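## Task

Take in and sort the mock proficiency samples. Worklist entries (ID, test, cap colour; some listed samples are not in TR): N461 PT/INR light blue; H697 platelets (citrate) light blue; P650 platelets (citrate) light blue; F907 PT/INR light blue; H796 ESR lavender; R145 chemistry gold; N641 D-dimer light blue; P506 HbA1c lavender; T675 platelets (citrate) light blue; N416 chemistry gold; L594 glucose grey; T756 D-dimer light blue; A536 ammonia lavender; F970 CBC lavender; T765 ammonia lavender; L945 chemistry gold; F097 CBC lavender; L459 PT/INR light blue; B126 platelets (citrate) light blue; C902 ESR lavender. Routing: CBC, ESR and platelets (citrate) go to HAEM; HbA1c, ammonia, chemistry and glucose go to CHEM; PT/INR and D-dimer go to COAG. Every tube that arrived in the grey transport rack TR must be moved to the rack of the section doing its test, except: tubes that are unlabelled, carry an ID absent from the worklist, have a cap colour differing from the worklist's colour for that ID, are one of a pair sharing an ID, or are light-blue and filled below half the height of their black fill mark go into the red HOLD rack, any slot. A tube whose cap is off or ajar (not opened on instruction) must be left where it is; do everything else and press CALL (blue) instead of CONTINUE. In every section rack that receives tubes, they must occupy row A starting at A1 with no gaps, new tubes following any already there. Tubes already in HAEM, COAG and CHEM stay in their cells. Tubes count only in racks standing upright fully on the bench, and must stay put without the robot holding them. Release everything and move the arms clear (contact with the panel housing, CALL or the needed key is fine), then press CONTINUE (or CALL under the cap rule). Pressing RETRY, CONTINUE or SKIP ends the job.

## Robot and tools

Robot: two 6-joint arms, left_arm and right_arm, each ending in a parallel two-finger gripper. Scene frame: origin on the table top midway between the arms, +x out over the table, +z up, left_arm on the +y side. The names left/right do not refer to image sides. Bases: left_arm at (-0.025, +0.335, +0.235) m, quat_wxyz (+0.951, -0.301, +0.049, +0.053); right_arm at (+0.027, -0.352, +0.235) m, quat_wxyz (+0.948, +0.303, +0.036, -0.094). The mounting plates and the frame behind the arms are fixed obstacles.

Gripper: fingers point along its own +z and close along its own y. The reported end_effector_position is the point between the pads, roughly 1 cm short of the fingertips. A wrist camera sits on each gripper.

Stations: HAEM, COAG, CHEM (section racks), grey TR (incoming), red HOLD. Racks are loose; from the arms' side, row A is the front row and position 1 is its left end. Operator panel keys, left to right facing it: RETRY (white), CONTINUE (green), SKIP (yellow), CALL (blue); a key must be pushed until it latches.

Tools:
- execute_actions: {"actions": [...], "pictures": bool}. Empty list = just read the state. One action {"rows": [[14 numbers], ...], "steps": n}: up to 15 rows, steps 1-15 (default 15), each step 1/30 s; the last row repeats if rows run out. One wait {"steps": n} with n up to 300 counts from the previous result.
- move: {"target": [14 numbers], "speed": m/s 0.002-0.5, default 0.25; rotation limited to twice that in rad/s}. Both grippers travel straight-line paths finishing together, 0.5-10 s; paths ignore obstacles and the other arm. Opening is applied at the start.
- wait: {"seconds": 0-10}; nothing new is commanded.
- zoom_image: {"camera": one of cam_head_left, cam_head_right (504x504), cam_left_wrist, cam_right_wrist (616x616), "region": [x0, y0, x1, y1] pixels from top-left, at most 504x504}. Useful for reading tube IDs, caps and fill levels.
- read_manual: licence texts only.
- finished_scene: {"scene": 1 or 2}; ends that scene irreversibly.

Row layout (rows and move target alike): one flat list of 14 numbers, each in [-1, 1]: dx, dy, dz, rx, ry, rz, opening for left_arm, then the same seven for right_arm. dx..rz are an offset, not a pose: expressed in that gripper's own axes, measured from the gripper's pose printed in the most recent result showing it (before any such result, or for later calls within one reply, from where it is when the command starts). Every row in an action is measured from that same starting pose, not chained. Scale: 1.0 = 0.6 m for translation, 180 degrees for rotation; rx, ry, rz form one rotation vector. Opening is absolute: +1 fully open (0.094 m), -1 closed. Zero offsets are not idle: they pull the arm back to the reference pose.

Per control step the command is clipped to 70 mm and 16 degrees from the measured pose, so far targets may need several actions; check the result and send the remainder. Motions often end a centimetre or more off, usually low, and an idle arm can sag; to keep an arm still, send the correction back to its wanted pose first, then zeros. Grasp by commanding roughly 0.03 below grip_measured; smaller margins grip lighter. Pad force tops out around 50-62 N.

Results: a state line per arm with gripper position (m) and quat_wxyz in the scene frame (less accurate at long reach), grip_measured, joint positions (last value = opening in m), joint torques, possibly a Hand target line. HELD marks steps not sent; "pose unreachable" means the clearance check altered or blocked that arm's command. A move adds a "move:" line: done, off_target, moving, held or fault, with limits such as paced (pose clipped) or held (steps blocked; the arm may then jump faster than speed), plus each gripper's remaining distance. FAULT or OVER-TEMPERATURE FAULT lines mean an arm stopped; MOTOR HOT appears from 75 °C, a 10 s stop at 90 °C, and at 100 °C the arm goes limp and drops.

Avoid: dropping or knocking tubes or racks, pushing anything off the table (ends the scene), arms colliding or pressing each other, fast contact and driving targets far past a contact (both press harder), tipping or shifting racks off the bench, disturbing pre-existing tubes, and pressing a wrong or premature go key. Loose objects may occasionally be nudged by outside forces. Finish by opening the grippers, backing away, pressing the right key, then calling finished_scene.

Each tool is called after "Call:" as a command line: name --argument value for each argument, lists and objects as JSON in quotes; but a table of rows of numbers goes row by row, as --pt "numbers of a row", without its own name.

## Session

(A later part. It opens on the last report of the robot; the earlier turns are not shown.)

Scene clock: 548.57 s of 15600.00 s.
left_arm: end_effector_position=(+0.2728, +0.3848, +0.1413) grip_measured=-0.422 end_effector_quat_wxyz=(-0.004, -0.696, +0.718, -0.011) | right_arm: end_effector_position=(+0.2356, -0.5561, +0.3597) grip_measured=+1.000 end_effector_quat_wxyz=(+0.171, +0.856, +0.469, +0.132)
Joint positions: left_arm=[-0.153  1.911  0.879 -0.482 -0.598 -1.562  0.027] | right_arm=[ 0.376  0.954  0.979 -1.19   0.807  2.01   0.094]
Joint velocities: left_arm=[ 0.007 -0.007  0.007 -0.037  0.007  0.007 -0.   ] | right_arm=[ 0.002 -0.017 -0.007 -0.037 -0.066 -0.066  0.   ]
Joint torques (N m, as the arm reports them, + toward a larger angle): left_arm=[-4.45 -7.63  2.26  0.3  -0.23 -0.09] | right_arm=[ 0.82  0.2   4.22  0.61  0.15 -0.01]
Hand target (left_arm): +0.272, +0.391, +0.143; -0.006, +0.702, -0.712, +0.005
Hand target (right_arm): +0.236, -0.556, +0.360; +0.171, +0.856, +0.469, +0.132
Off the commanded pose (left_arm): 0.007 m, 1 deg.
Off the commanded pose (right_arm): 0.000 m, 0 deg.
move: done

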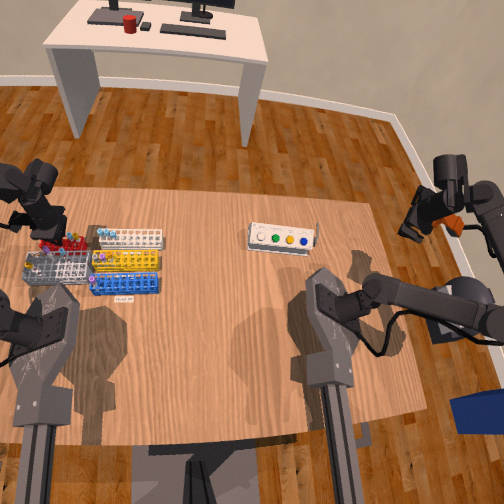

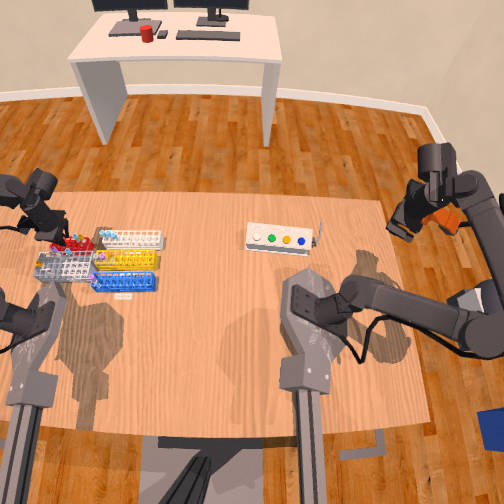

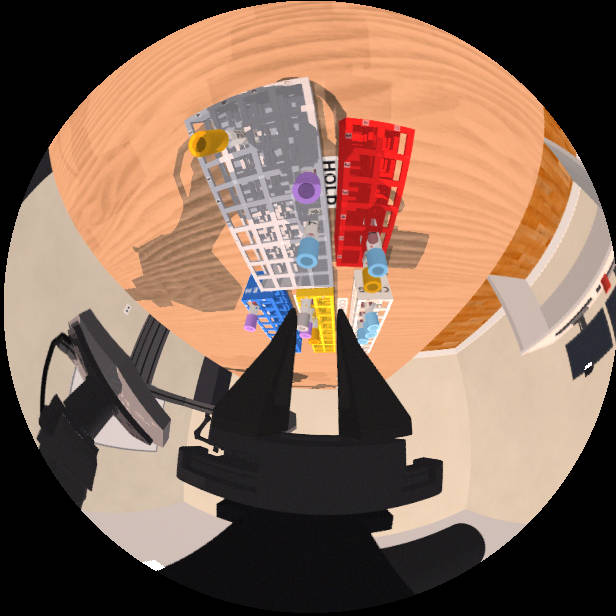

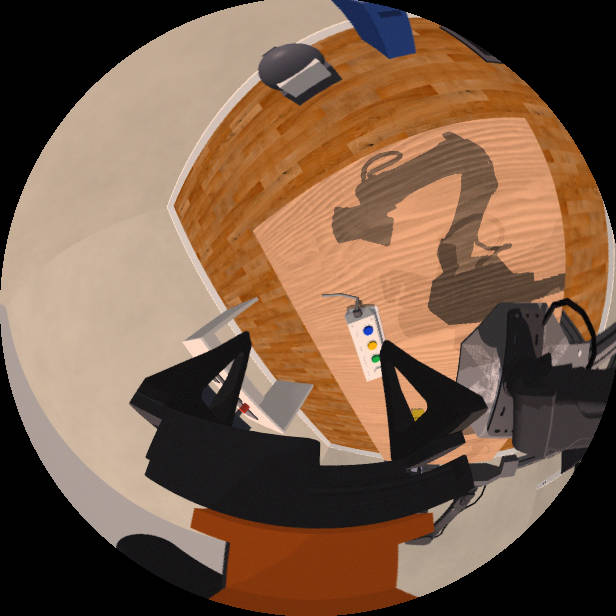

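Call:
move --target '[-0.032,0.026,0.066,-0.005,-0.01,-0.01,-0.42,0,0,0,0,0,0,1]' --speed 0.08

Call:
zoom_image --camera "cam_left_wrist" --region '[240,180,400,340]'

Scene clock: 552.43 s of 15600.00 s.
left_arm: end_effector_position=(+0.2657, +0.4043, +0.1072) grip_measured=-0.422 end_effector_quat_wxyz=(+0.002, -0.713, +0.701, -0.008) | right_arm: end_effector_position=(+0.2356, -0.5561, +0.3597) grip_measured=+1.000 end_effector_quat_wxyz=(+0.171, +0.856, +0.469, +0.132)
Joint positions: left_arm=[-0.034  1.938  0.809 -0.297 -0.598 -1.463  0.027] | right_arm=[ 0.376  0.954  0.979 -1.19   0.807  2.01   0.094]
Joint velocities: left_arm=[-0.012 -0.007  0.012  0.051 -0.007  0.095 -0.   ] | right_arm=[-0.012 -0.017  0.012 -0.007  0.037  0.037  0.   ]
Joint torques (N m, as the arm reports them, + toward a larger angle): left_arm=[-4.33 -5.01  1.46  0.41 -0.2   0.06] | right_arm=[ 0.88  0.24  4.26  0.58  0.13 -0.01]
Hand target (left_arm): +0.258, +0.404, +0.101; -0.002, +0.708, -0.707, -0.007
Hand target (right_arm): +0.236, -0.556, +0.360; +0.171, +0.856, +0.469, +0.132
Off the commanded pose (left_arm): 0.010 m, 2 deg.
Off the commanded pose (right_arm): 0.000 m, 0 deg.
move: done

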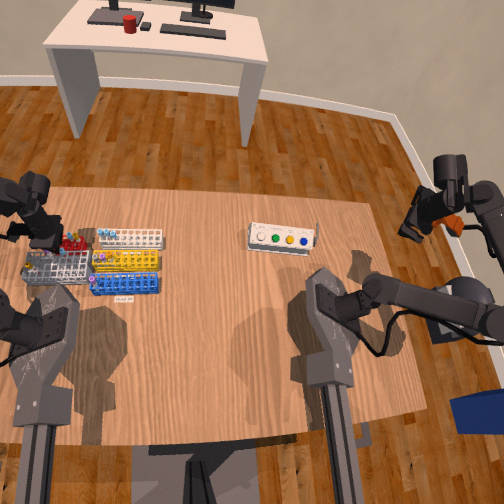

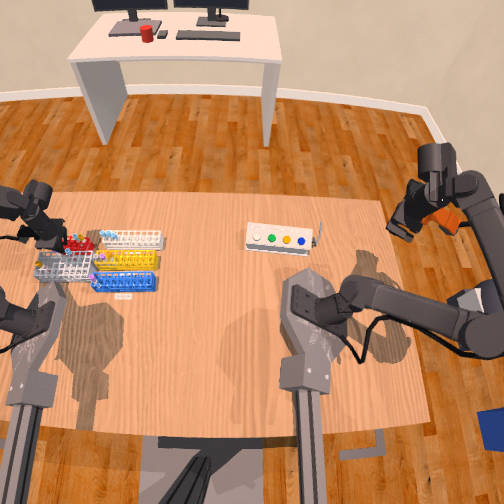

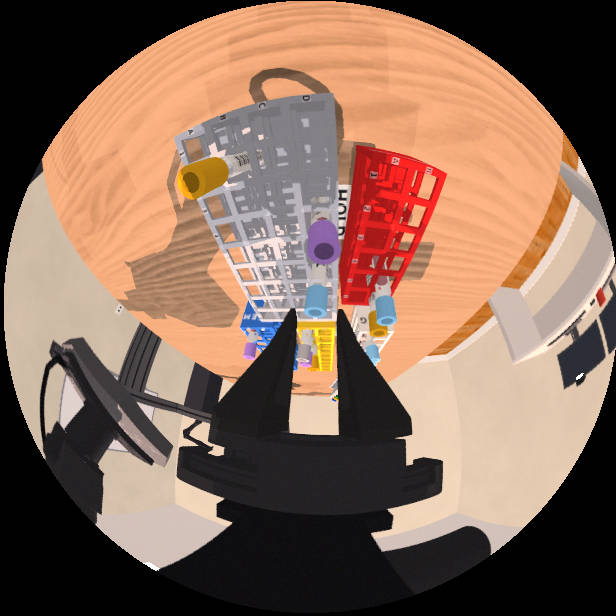

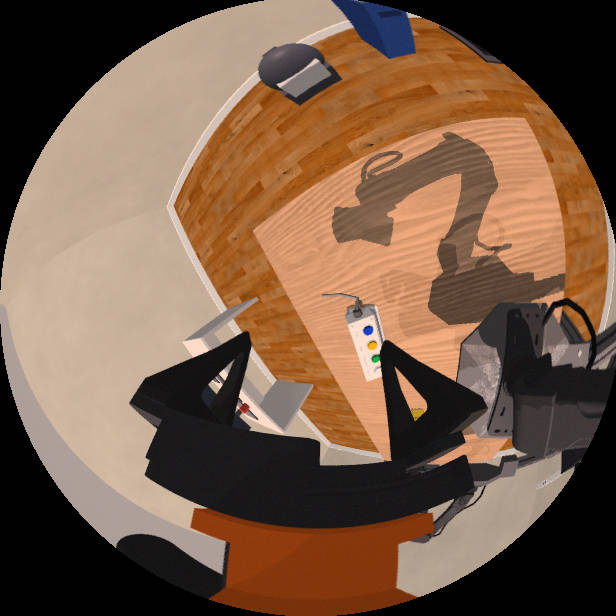

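Region (240, 180, 400, 340) of cam_left_wrist's 616x616 image, scaled by 3.150, with more detail than that image has.

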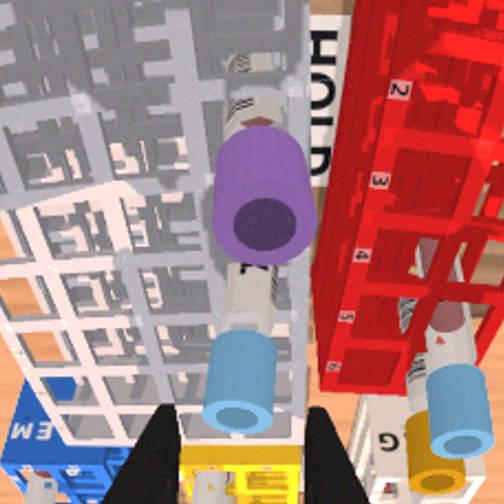

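Call:
execute_actions --actions '[{"rows":[[0.003,0.017,0.016,-0.006,0,0,-0.35,0,0,0,0,0,0,1],[0.003,0.017,0.024,-0.006,0,0,-0.35,0,0,0,0,0,0,1],[0.003,0.016,0.032,-0.006,0,0,-0.35,0,0,0,0,0,0,1],[0.003,0.016,0.04,-0.006,0,0,-0.35,0,0,0,0,0,0,1],[0.003,0.016,0.047,-0.006,0,0,-0.35,0,0,0,0,0,0,1],[0.003,0.016,0.054,-0.006,0,0,-0.35,0,0,0,0,0,0,1]],"steps":15}]'

Scene clock: 557.20 s of 15600.00 s.
left_arm: end_effector_position=(+0.2605, +0.4060, +0.0798) grip_measured=-0.352 end_effector_quat_wxyz=(+0.002, +0.718, -0.696, +0.002) | right_arm: end_effector_position=(+0.2356, -0.5561, +0.3597) grip_measured=+1.000 end_effector_quat_wxyz=(+0.171, +0.856, +0.469, +0.132)
Joint positions: left_arm=[ 0.025  2.014  0.789 -0.177 -0.594 -1.413  0.03 ] | right_arm=[ 0.376  0.954  0.979 -1.19   0.807  2.01   0.094]
Joint velocities: left_arm=[-0.017  0.017  0.002  0.051 -0.051  0.037 -0.001] | right_arm=[ 0.017 -0.002  0.022  0.051 -0.081 -0.022  0.   ]
Joint torques (N m, as the arm reports them, + toward a larger angle): left_arm=[-4.42 -5.21  1.15  0.39  0.    0.  ] | right_arm=[ 0.75  0.22  4.23  0.58  0.14 -0.02]
Hand target (left_arm): +0.256, +0.402, +0.075; +0.005, +0.713, -0.701, +0.000
Hand target (right_arm): +0.236, -0.556, +0.360; +0.171, +0.856, +0.469, +0.132
Off the commanded pose (left_arm): 0.007 m, 1 deg.
Off the commanded pose (right_arm): 0.000 m, 0 deg.
Steps of this call (steps 1 to 90: nothing new was sent; then 1.27 s passed at rest; steps 91 to 105: all 15 steps of this action). Readings (end_effector_position):
91: left_arm (+0.2659, +0.4045, +0.1068) | right_arm (+0.2356, -0.5561, +0.3597)
92: left_arm (+0.2658, +0.4049, +0.1060) | right_arm (+0.2356, -0.5561, +0.3597)
94: left_arm (+0.2641, +0.4062, +0.1012) | right_arm (+0.2356, -0.5561, +0.3597)
98: left_arm (+0.2586, +0.4068, +0.0847) | right_arm (+0.2356, -0.5561, +0.3597)
105: the state above

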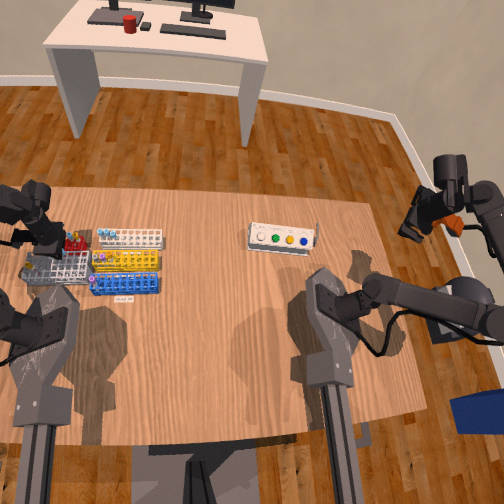

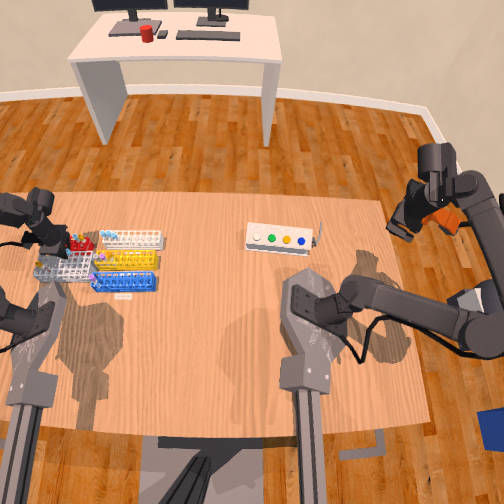

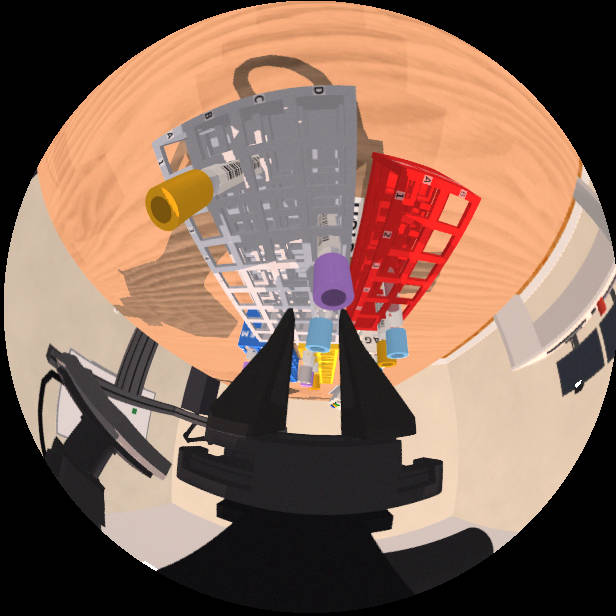

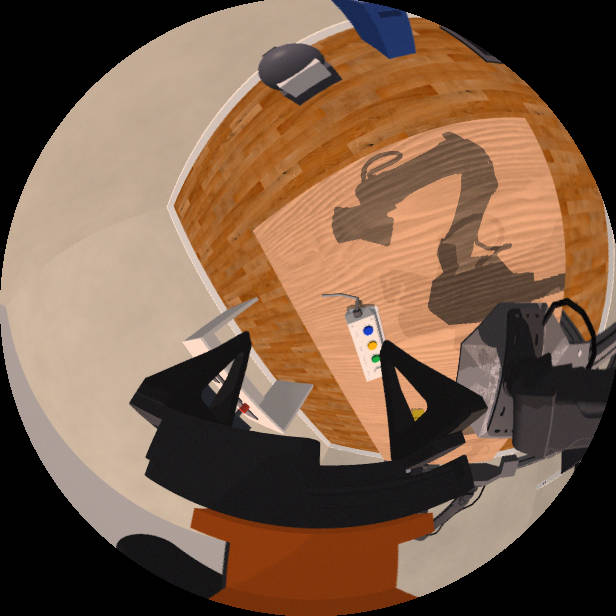

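Call:
execute_actions --actions '[{"rows":[[0,-0.004,0,0,0,0,-0.7,0,0,0,0,0,0,1]],"steps":9}]' --pictures false

Call:
move --target '[0,-0.008,-0.18,0,0,0.008,-0.7,0,0,0,0,0,0,1]' --speed 0.15

Call:
zoom_image --camera "cam_left_wrist" --region '[240,180,400,340]'

Scene clock: 561.63 s of 15600.00 s.
left_arm: end_effector_position=(+0.2630, +0.4064, +0.0798) grip_measured=-0.688 end_effector_quat_wxyz=(-0.002, +0.719, -0.695, +0.005) | right_arm: end_effector_position=(+0.2356, -0.5561, +0.3597) grip_measured=+1.000 end_effector_quat_wxyz=(+0.171, +0.856, +0.469, +0.132)
Joint positions: left_arm=[ 0.025  2.014  0.789 -0.166 -0.593 -1.409  0.015] | right_arm=[ 0.376  0.954  0.979 -1.19   0.807  2.01   0.094]
Joint velocities: left_arm=[-0.007  0.002  0.002  0.095 -0.081 -0.051 -0.002] | right_arm=[-0.012 -0.007  0.007  0.007  0.007 -0.095  0.   ]
Joint torques (N m, as the arm reports them, + toward a larger angle): left_arm=[-4.92 -6.1   2.62  0.08  0.   -0.05] | right_arm=[0.77 0.18 4.28 0.59 0.12 0.  ]
Hand target (left_arm): +0.263, +0.406, +0.080; +0.001, +0.718, -0.696, +0.002
Hand target (right_arm): +0.236, -0.556, +0.360; +0.171, +0.856, +0.469, +0.132
Off the commanded pose (left_arm): 0.000 m, 1 deg.
Off the commanded pose (right_arm): 0.000 m, 0 deg.
Steps of this call (steps 1 to 90: nothing new was sent; then 1.13 s passed at rest; steps 91 to 99: all 9 steps of this action). Readings (end_effector_position):
91: left_arm (+0.2629, +0.4065, +0.0798) | right_arm (+0.2356, -0.5561, +0.3597)
92: left_arm (+0.2629, +0.4065, +0.0798) | right_arm (+0.2356, -0.5561, +0.3597)
94: left_arm (+0.2630, +0.4064, +0.0798) | right_arm (+0.2356, -0.5561, +0.3597)
98: left_arm (+0.2630, +0.4064, +0.0798) | right_arm (+0.2356, -0.5561, +0.3597)
99: the state above

Scene clock: 563.30 s of 15600.00 s.
left_arm: end_effector_position=(+0.2629, +0.4033, +0.1793) grip_measured=-0.688 end_effector_quat_wxyz=(-0.011, -0.710, +0.704, -0.007) | right_arm: end_effector_position=(+0.2356, -0.5561, +0.3597) grip_measured=+1.000 end_effector_quat_wxyz=(+0.171, +0.856, +0.469, +0.132)
Joint positions: left_arm=[-0.176  1.774  0.91  -0.682 -0.594 -1.639  0.015] | right_arm=[ 0.376  0.954  0.979 -1.19   0.807  2.01   0.094]
Joint velocities: left_arm=[ 0.002 -0.002 -0.002  0.007 -0.007 -0.007  0.   ] | right_arm=[ 0.002 -0.007 -0.017 -0.007 -0.051  0.022  0.   ]
Joint torques (N m, as the arm reports them, + toward a larger angle): left_arm=[-5.47 -6.6   5.09 -0.02 -0.24 -0.05] | right_arm=[ 0.7   0.13  4.37  0.6   0.14 -0.03]
Hand target (left_arm): +0.268, +0.407, +0.188; -0.002, +0.710, -0.704, +0.007
Hand target (right_arm): +0.236, -0.556, +0.360; +0.171, +0.856, +0.469, +0.132
Off the commanded pose (left_arm): 0.010 m, 2 deg.
Off the commanded pose (right_arm): 0.000 m, 0 deg.
move: done

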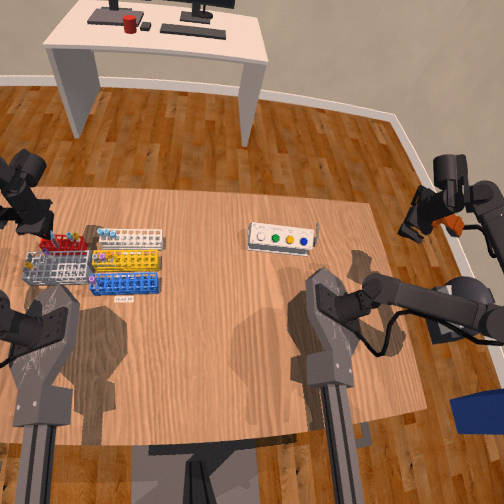

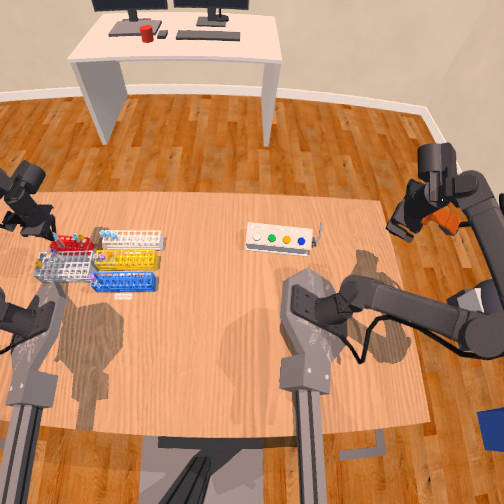

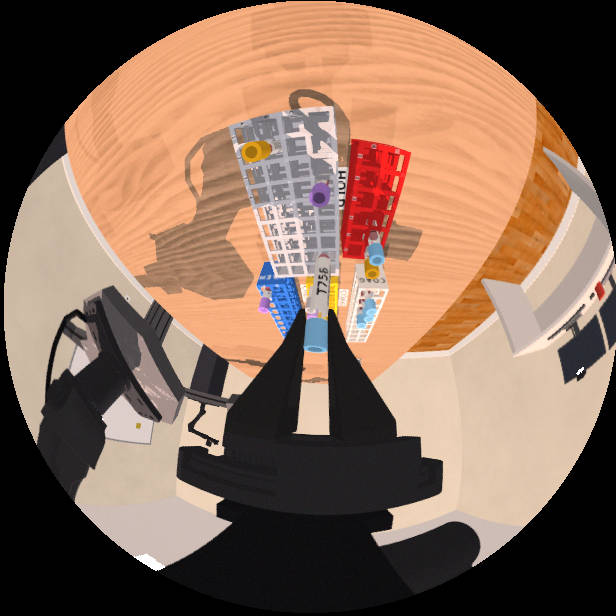

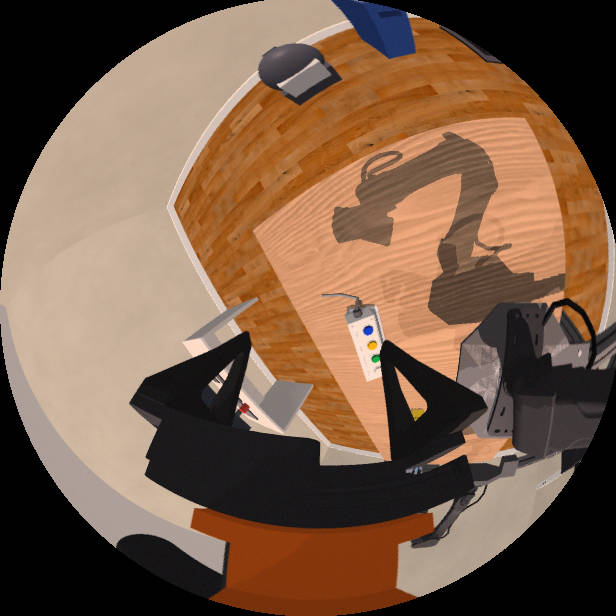

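Region (240, 180, 400, 340) of cam_left_wrist's 616x616 image, scaled by 3.150, with more detail than that image has.

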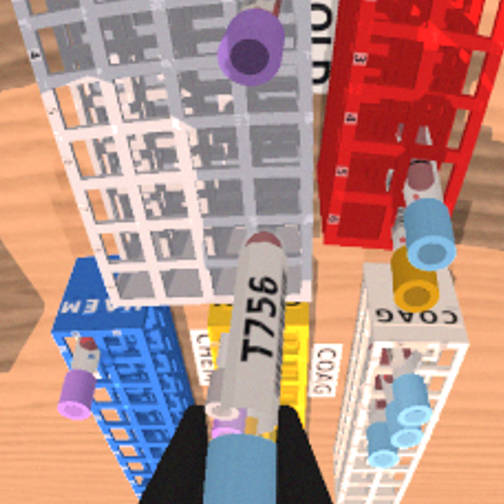

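Call:
move --target '[0.32,-0.13,-0.005,0,0,0.99,-0.7,0,0,0,0,0,0,1]' --speed 0.5

Scene clock: 569.27 s of 15600.00 s.
left_arm: end_effector_position=(+0.3419, +0.2190, +0.1854) grip_measured=-0.689 end_effector_quat_wxyz=(+0.010, +0.681, +0.732, -0.003) | right_arm: end_effector_position=(+0.2356, -0.5561, +0.3597) grip_measured=+1.000 end_effector_quat_wxyz=(+0.171, +0.856, +0.469, +0.132)
Joint positions: left_arm=[-0.565  2.427  1.493 -0.854 -0.567  0.985  0.015] | right_arm=[ 0.376  0.954  0.979 -1.19   0.807  2.01   0.094]
Joint velocities: left_arm=[-0.002 -0.012  0.012 -0.022 -0.051 -0.007 -0.002] | right_arm=[-0.012  0.002 -0.007 -0.051 -0.037  0.022  0.   ]
Joint torques (N m, as the arm reports them, + toward a larger angle): left_arm=[-8.04 -7.08  5.8   0.1   0.15  0.04] | right_arm=[0.84 0.2  4.32 0.59 0.13 0.  ]
Hand target (left_arm): +0.338, +0.209, +0.187; +0.010, +0.693, +0.721, -0.012
Hand target (right_arm): +0.236, -0.556, +0.360; +0.171, +0.856, +0.469, +0.132
Off the commanded pose (left_arm): 0.007 m, 2 deg.
Off the commanded pose (right_arm): 0.000 m, 0 deg.
move: done

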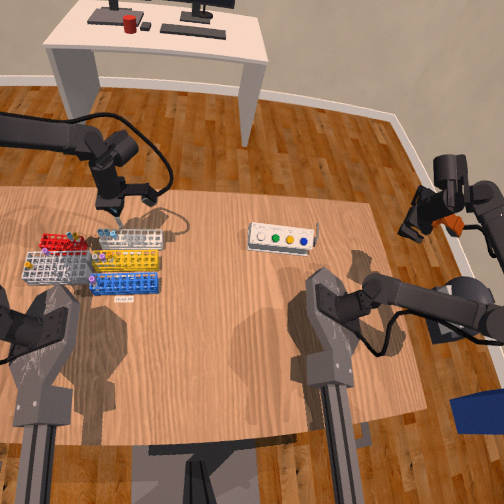

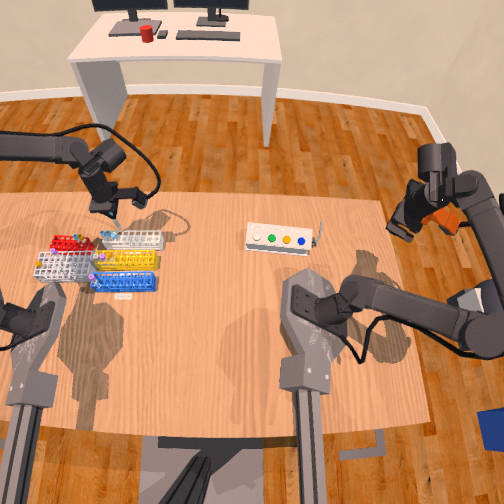

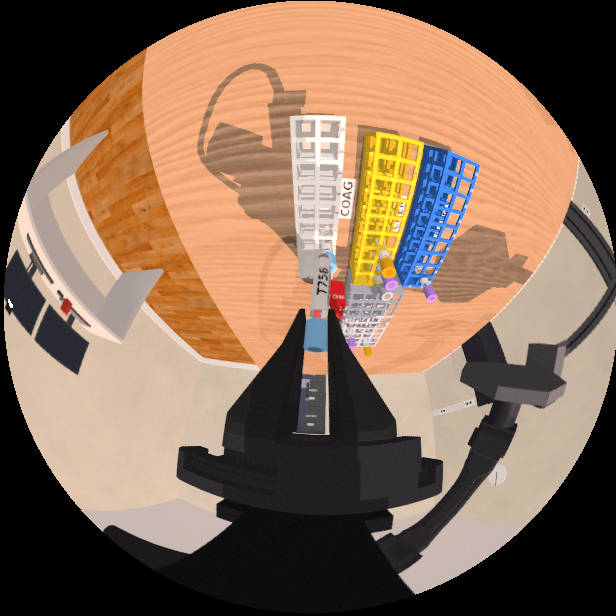

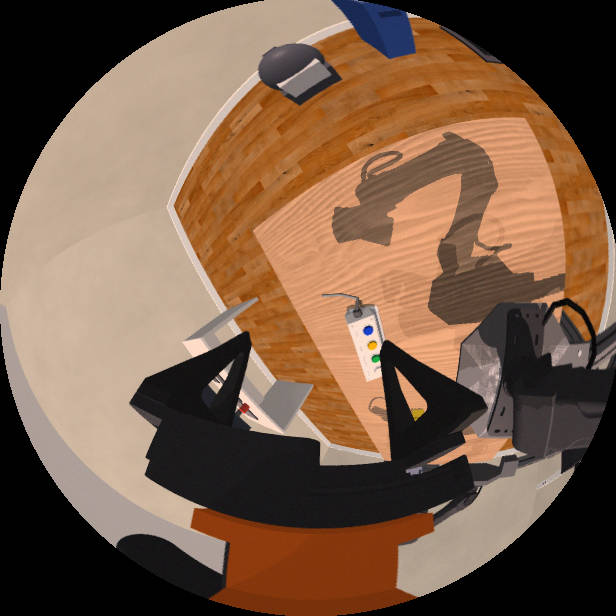

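Call:
move --target '[0,-0.027,0.095,-0.016,0.006,0.024,-0.7,0,0,0,0,0,0,1]' --speed 0.08

Call:
zoom_image --camera "cam_left_wrist" --region '[260,210,380,330]'

Scene clock: 574.00 s of 15600.00 s.
left_arm: end_effector_position=(+0.3303, +0.2183, +0.1351) grip_measured=-0.689 end_effector_quat_wxyz=(+0.025, +0.704, +0.710, +0.023) | right_arm: end_effector_position=(+0.2356, -0.5561, +0.3597) grip_measured=+1.000 end_effector_quat_wxyz=(+0.171, +0.856, +0.469, +0.132)
Joint positions: left_arm=[-0.521  2.456  1.308 -0.558 -0.614  1.131  0.015] | right_arm=[ 0.376  0.954  0.979 -1.19   0.807  2.01   0.094]
Joint velocities: left_arm=[ 0.002  0.002 -0.002  0.022  0.022  0.081 -0.   ] | right_arm=[ 0.012 -0.007  0.007 -0.007  0.037  0.022  0.   ]
Joint torques (N m, as the arm reports them, + toward a larger angle): left_arm=[-6.24 -7.65  2.93  0.57 -0.05  0.01] | right_arm=[ 0.78  0.11  4.3   0.58  0.11 -0.02]
Hand target (left_arm): +0.326, +0.217, +0.129; +0.020, +0.707, +0.706, +0.022
Hand target (right_arm): +0.236, -0.556, +0.360; +0.171, +0.856, +0.469, +0.132
Off the commanded pose (left_arm): 0.008 m, 1 deg.
Off the commanded pose (right_arm): 0.000 m, 0 deg.
After step 90, 0.37 s passed at rest.
move: done

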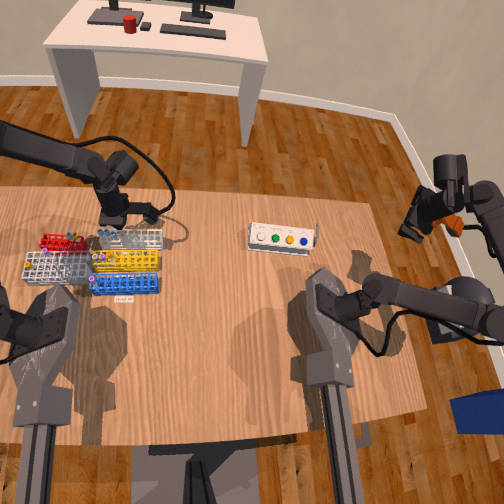

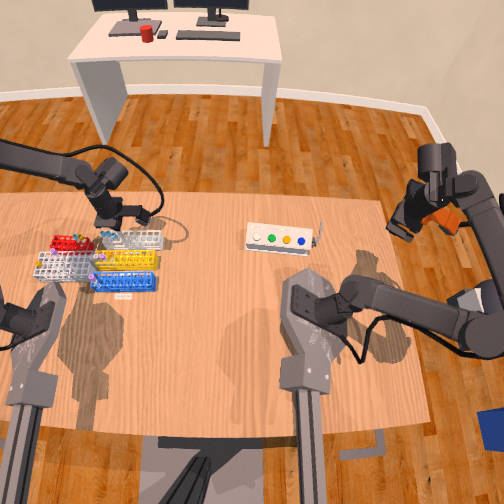

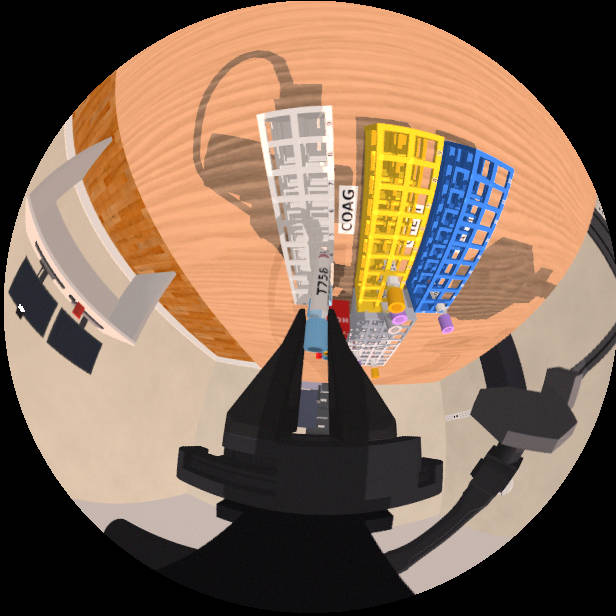

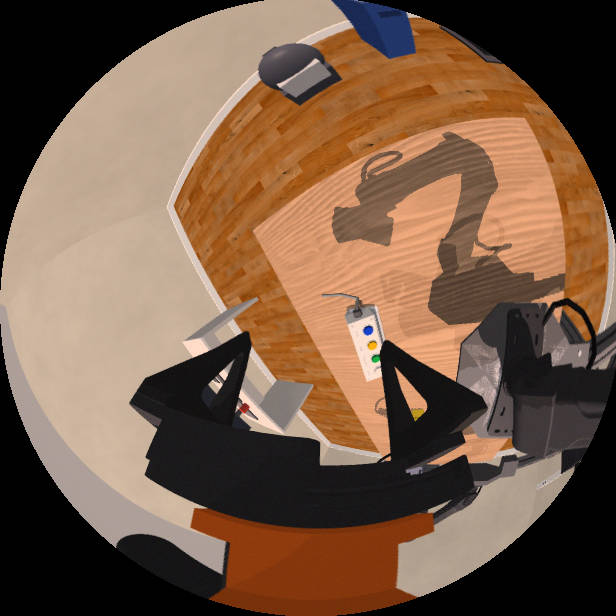

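Region (260, 210, 380, 330) of cam_left_wrist's 616x616 image, scaled by 4.200, with more detail than that image has.

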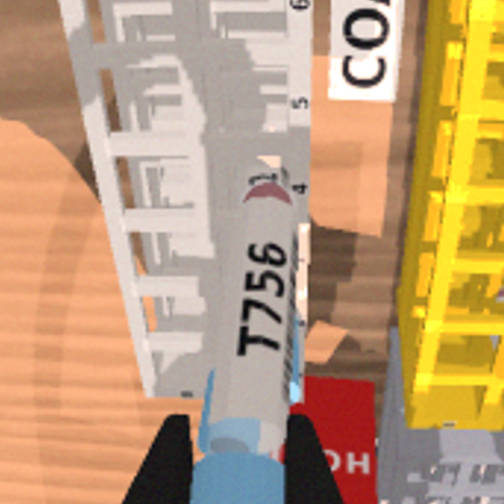

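Call:
execute_actions --actions '[{"rows":[[0,-0.006,0.013,0.001,0,0.003,-0.7,0,0,0,0,0,0,1],[0,-0.006,0.016,0.001,0,0.003,-0.7,0,0,0,0,0,0,1],[0,-0.007,0.02,0.001,0,0.003,-0.7,0,0,0,0,0,0,1],[0,-0.007,0.026,0.001,0,0.003,-0.7,0,0,0,0,0,0,1],[0,-0.008,0.032,0.001,0,0.003,-0.7,0,0,0,0,0,0,1],[0,-0.008,0.038,0.001,0,0.003,-0.7,0,0,0,0,0,0,1]],"steps":14}]'

Scene clock: 578.47 s of 15600.00 s.
left_arm: end_effector_position=(+0.3323, +0.2215, +0.1191) grip_measured=-0.689 end_effector_quat_wxyz=(+0.027, +0.702, +0.712, +0.023) | right_arm: end_effector_position=(+0.2356, -0.5561, +0.3597) grip_measured=+1.000 end_effector_quat_wxyz=(+0.171, +0.856, +0.469, +0.132)
Joint positions: left_arm=[-0.488  2.479  1.291 -0.491 -0.617  1.167  0.015] | right_arm=[ 0.376  0.954  0.979 -1.19   0.807  2.01   0.094]
Joint velocities: left_arm=[-0.002 -0.012  0.017 -0.007  0.022  0.022  0.001] | right_arm=[-0.017  0.007  0.002 -0.007 -0.007 -0.007  0.   ]
Joint torques (N m, as the arm reports them, + toward a larger angle): left_arm=[-6.72 -7.47  2.46  0.57 -0.07  0.05] | right_arm=[0.79 0.03 4.24 0.58 0.13 0.01]
Hand target (left_arm): +0.327, +0.219, +0.112; +0.024, +0.707, +0.706, +0.022
Hand target (right_arm): +0.236, -0.556, +0.360; +0.171, +0.856, +0.469, +0.132
Off the commanded pose (left_arm): 0.009 m, 1 deg.
Off the commanded pose (right_arm): 0.000 m, 0 deg.
Steps of this call (steps 1 to 90: nothing new was sent; then 1.00 s passed at rest; steps 91 to 104: all 14 steps of this action). Readings (end_effector_position):
91: left_arm (+0.3309, +0.2182, +0.1351) | right_arm (+0.2356, -0.5561, +0.3597)
92: left_arm (+0.3315, +0.2183, +0.1349) | right_arm (+0.2356, -0.5561, +0.3597)
94: left_arm (+0.3330, +0.2187, +0.1335) | right_arm (+0.2356, -0.5561, +0.3597)
98: left_arm (+0.3339, +0.2212, +0.1258) | right_arm (+0.2356, -0.5561, +0.3597)
104: the state above

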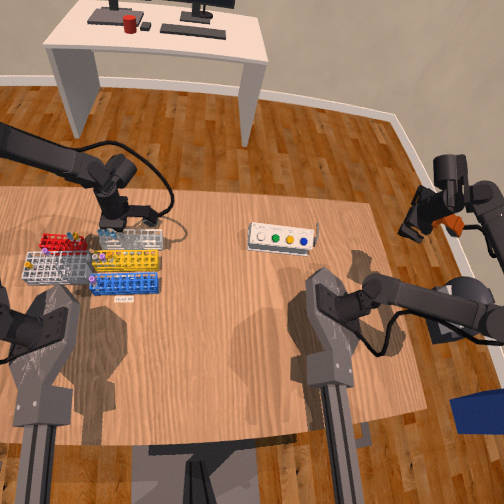

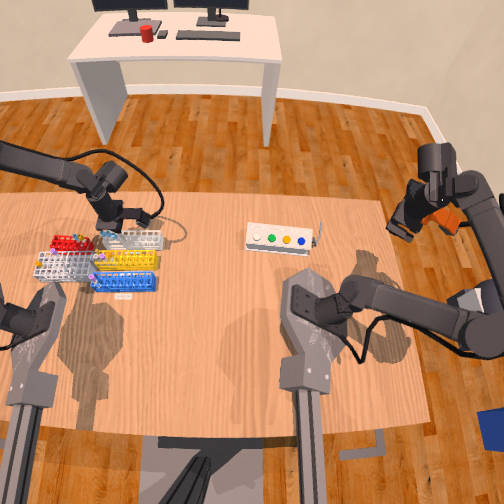

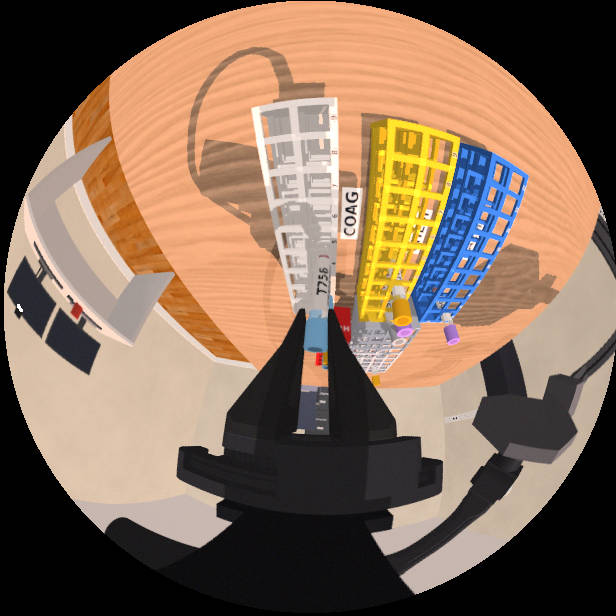

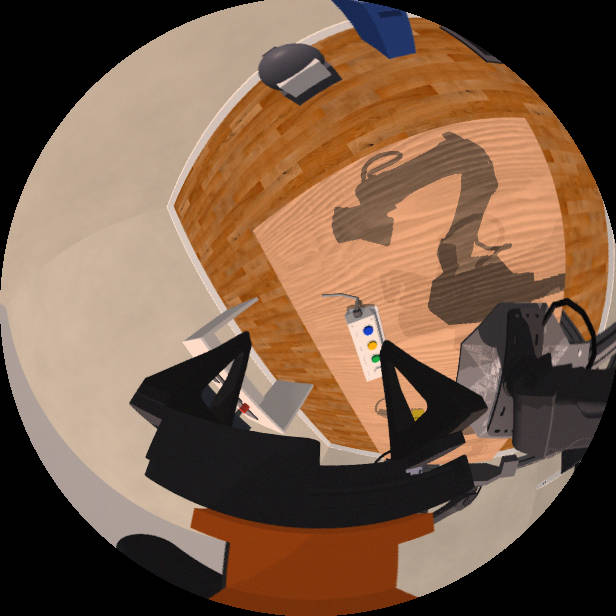

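Call:
move --target '[-0.008,-0.015,0.071,0.002,0,0.004,-0.7,0,0,0,0,0,0,1]' --speed 0.05

Scene clock: 581.53 s of 15600.00 s.
left_arm: end_effector_position=(+0.3339, +0.2184, +0.0846) grip_measured=-0.689 end_effector_quat_wxyz=(+0.031, +0.701, +0.712, +0.024) | right_arm: end_effector_position=(+0.2356, -0.5561, +0.3597) grip_measured=+1.000 end_effector_quat_wxyz=(+0.171, +0.856, +0.469, +0.132)
Joint positions: left_arm=[-0.44   2.557  1.279 -0.356 -0.62   1.231  0.015] | right_arm=[ 0.376  0.954  0.979 -1.19   0.807  2.01   0.094]
Joint velocities: left_arm=[ 0.012 -0.007 -0.007 -0.007  0.022  0.081 -0.001] | right_arm=[-0.007  0.012  0.007  0.051  0.007 -0.051  0.   ]
Joint torques (N m, as the arm reports them, + toward a larger angle): left_arm=[-6.49 -7.23  1.87  0.61 -0.05  0.09] | right_arm=[ 0.71  0.12  4.34  0.57  0.16 -0.03]
Hand target (left_arm): +0.326, +0.217, +0.076; +0.024, +0.706, +0.707, +0.021
Hand target (right_arm): +0.236, -0.556, +0.360; +0.171, +0.856, +0.469, +0.132
Off the commanded pose (left_arm): 0.012 m, 1 deg.
Off the commanded pose (right_arm): 0.000 m, 0 deg.
move: off_target (left_arm)

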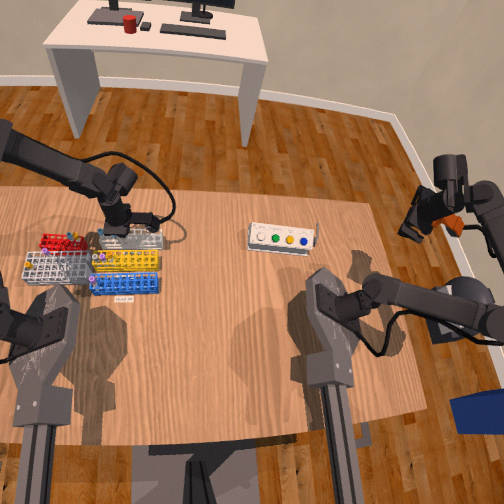

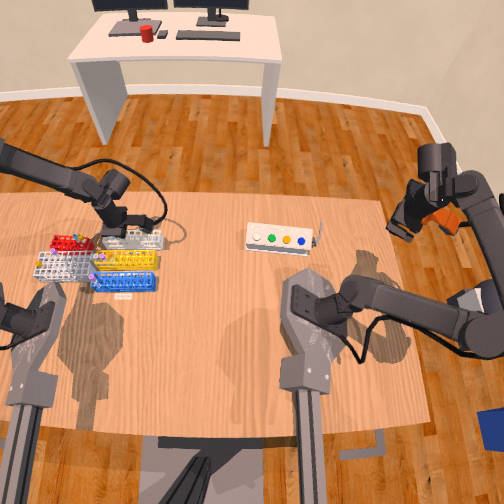

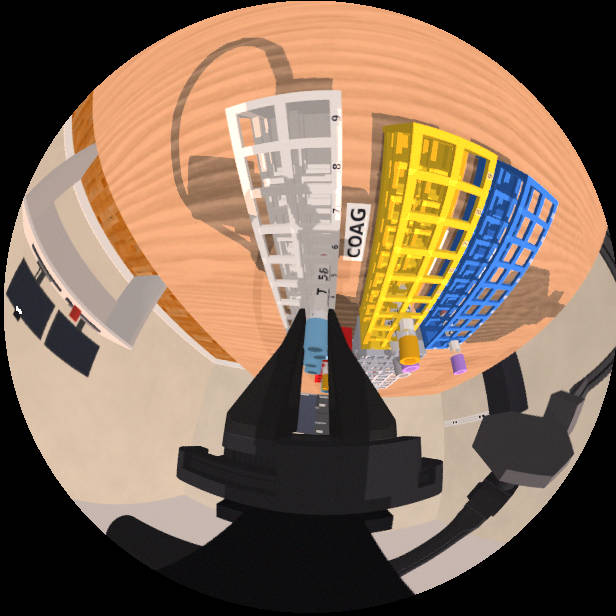

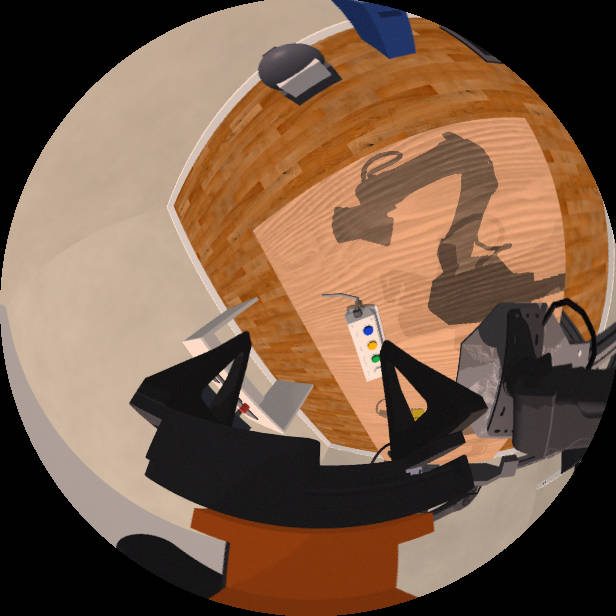

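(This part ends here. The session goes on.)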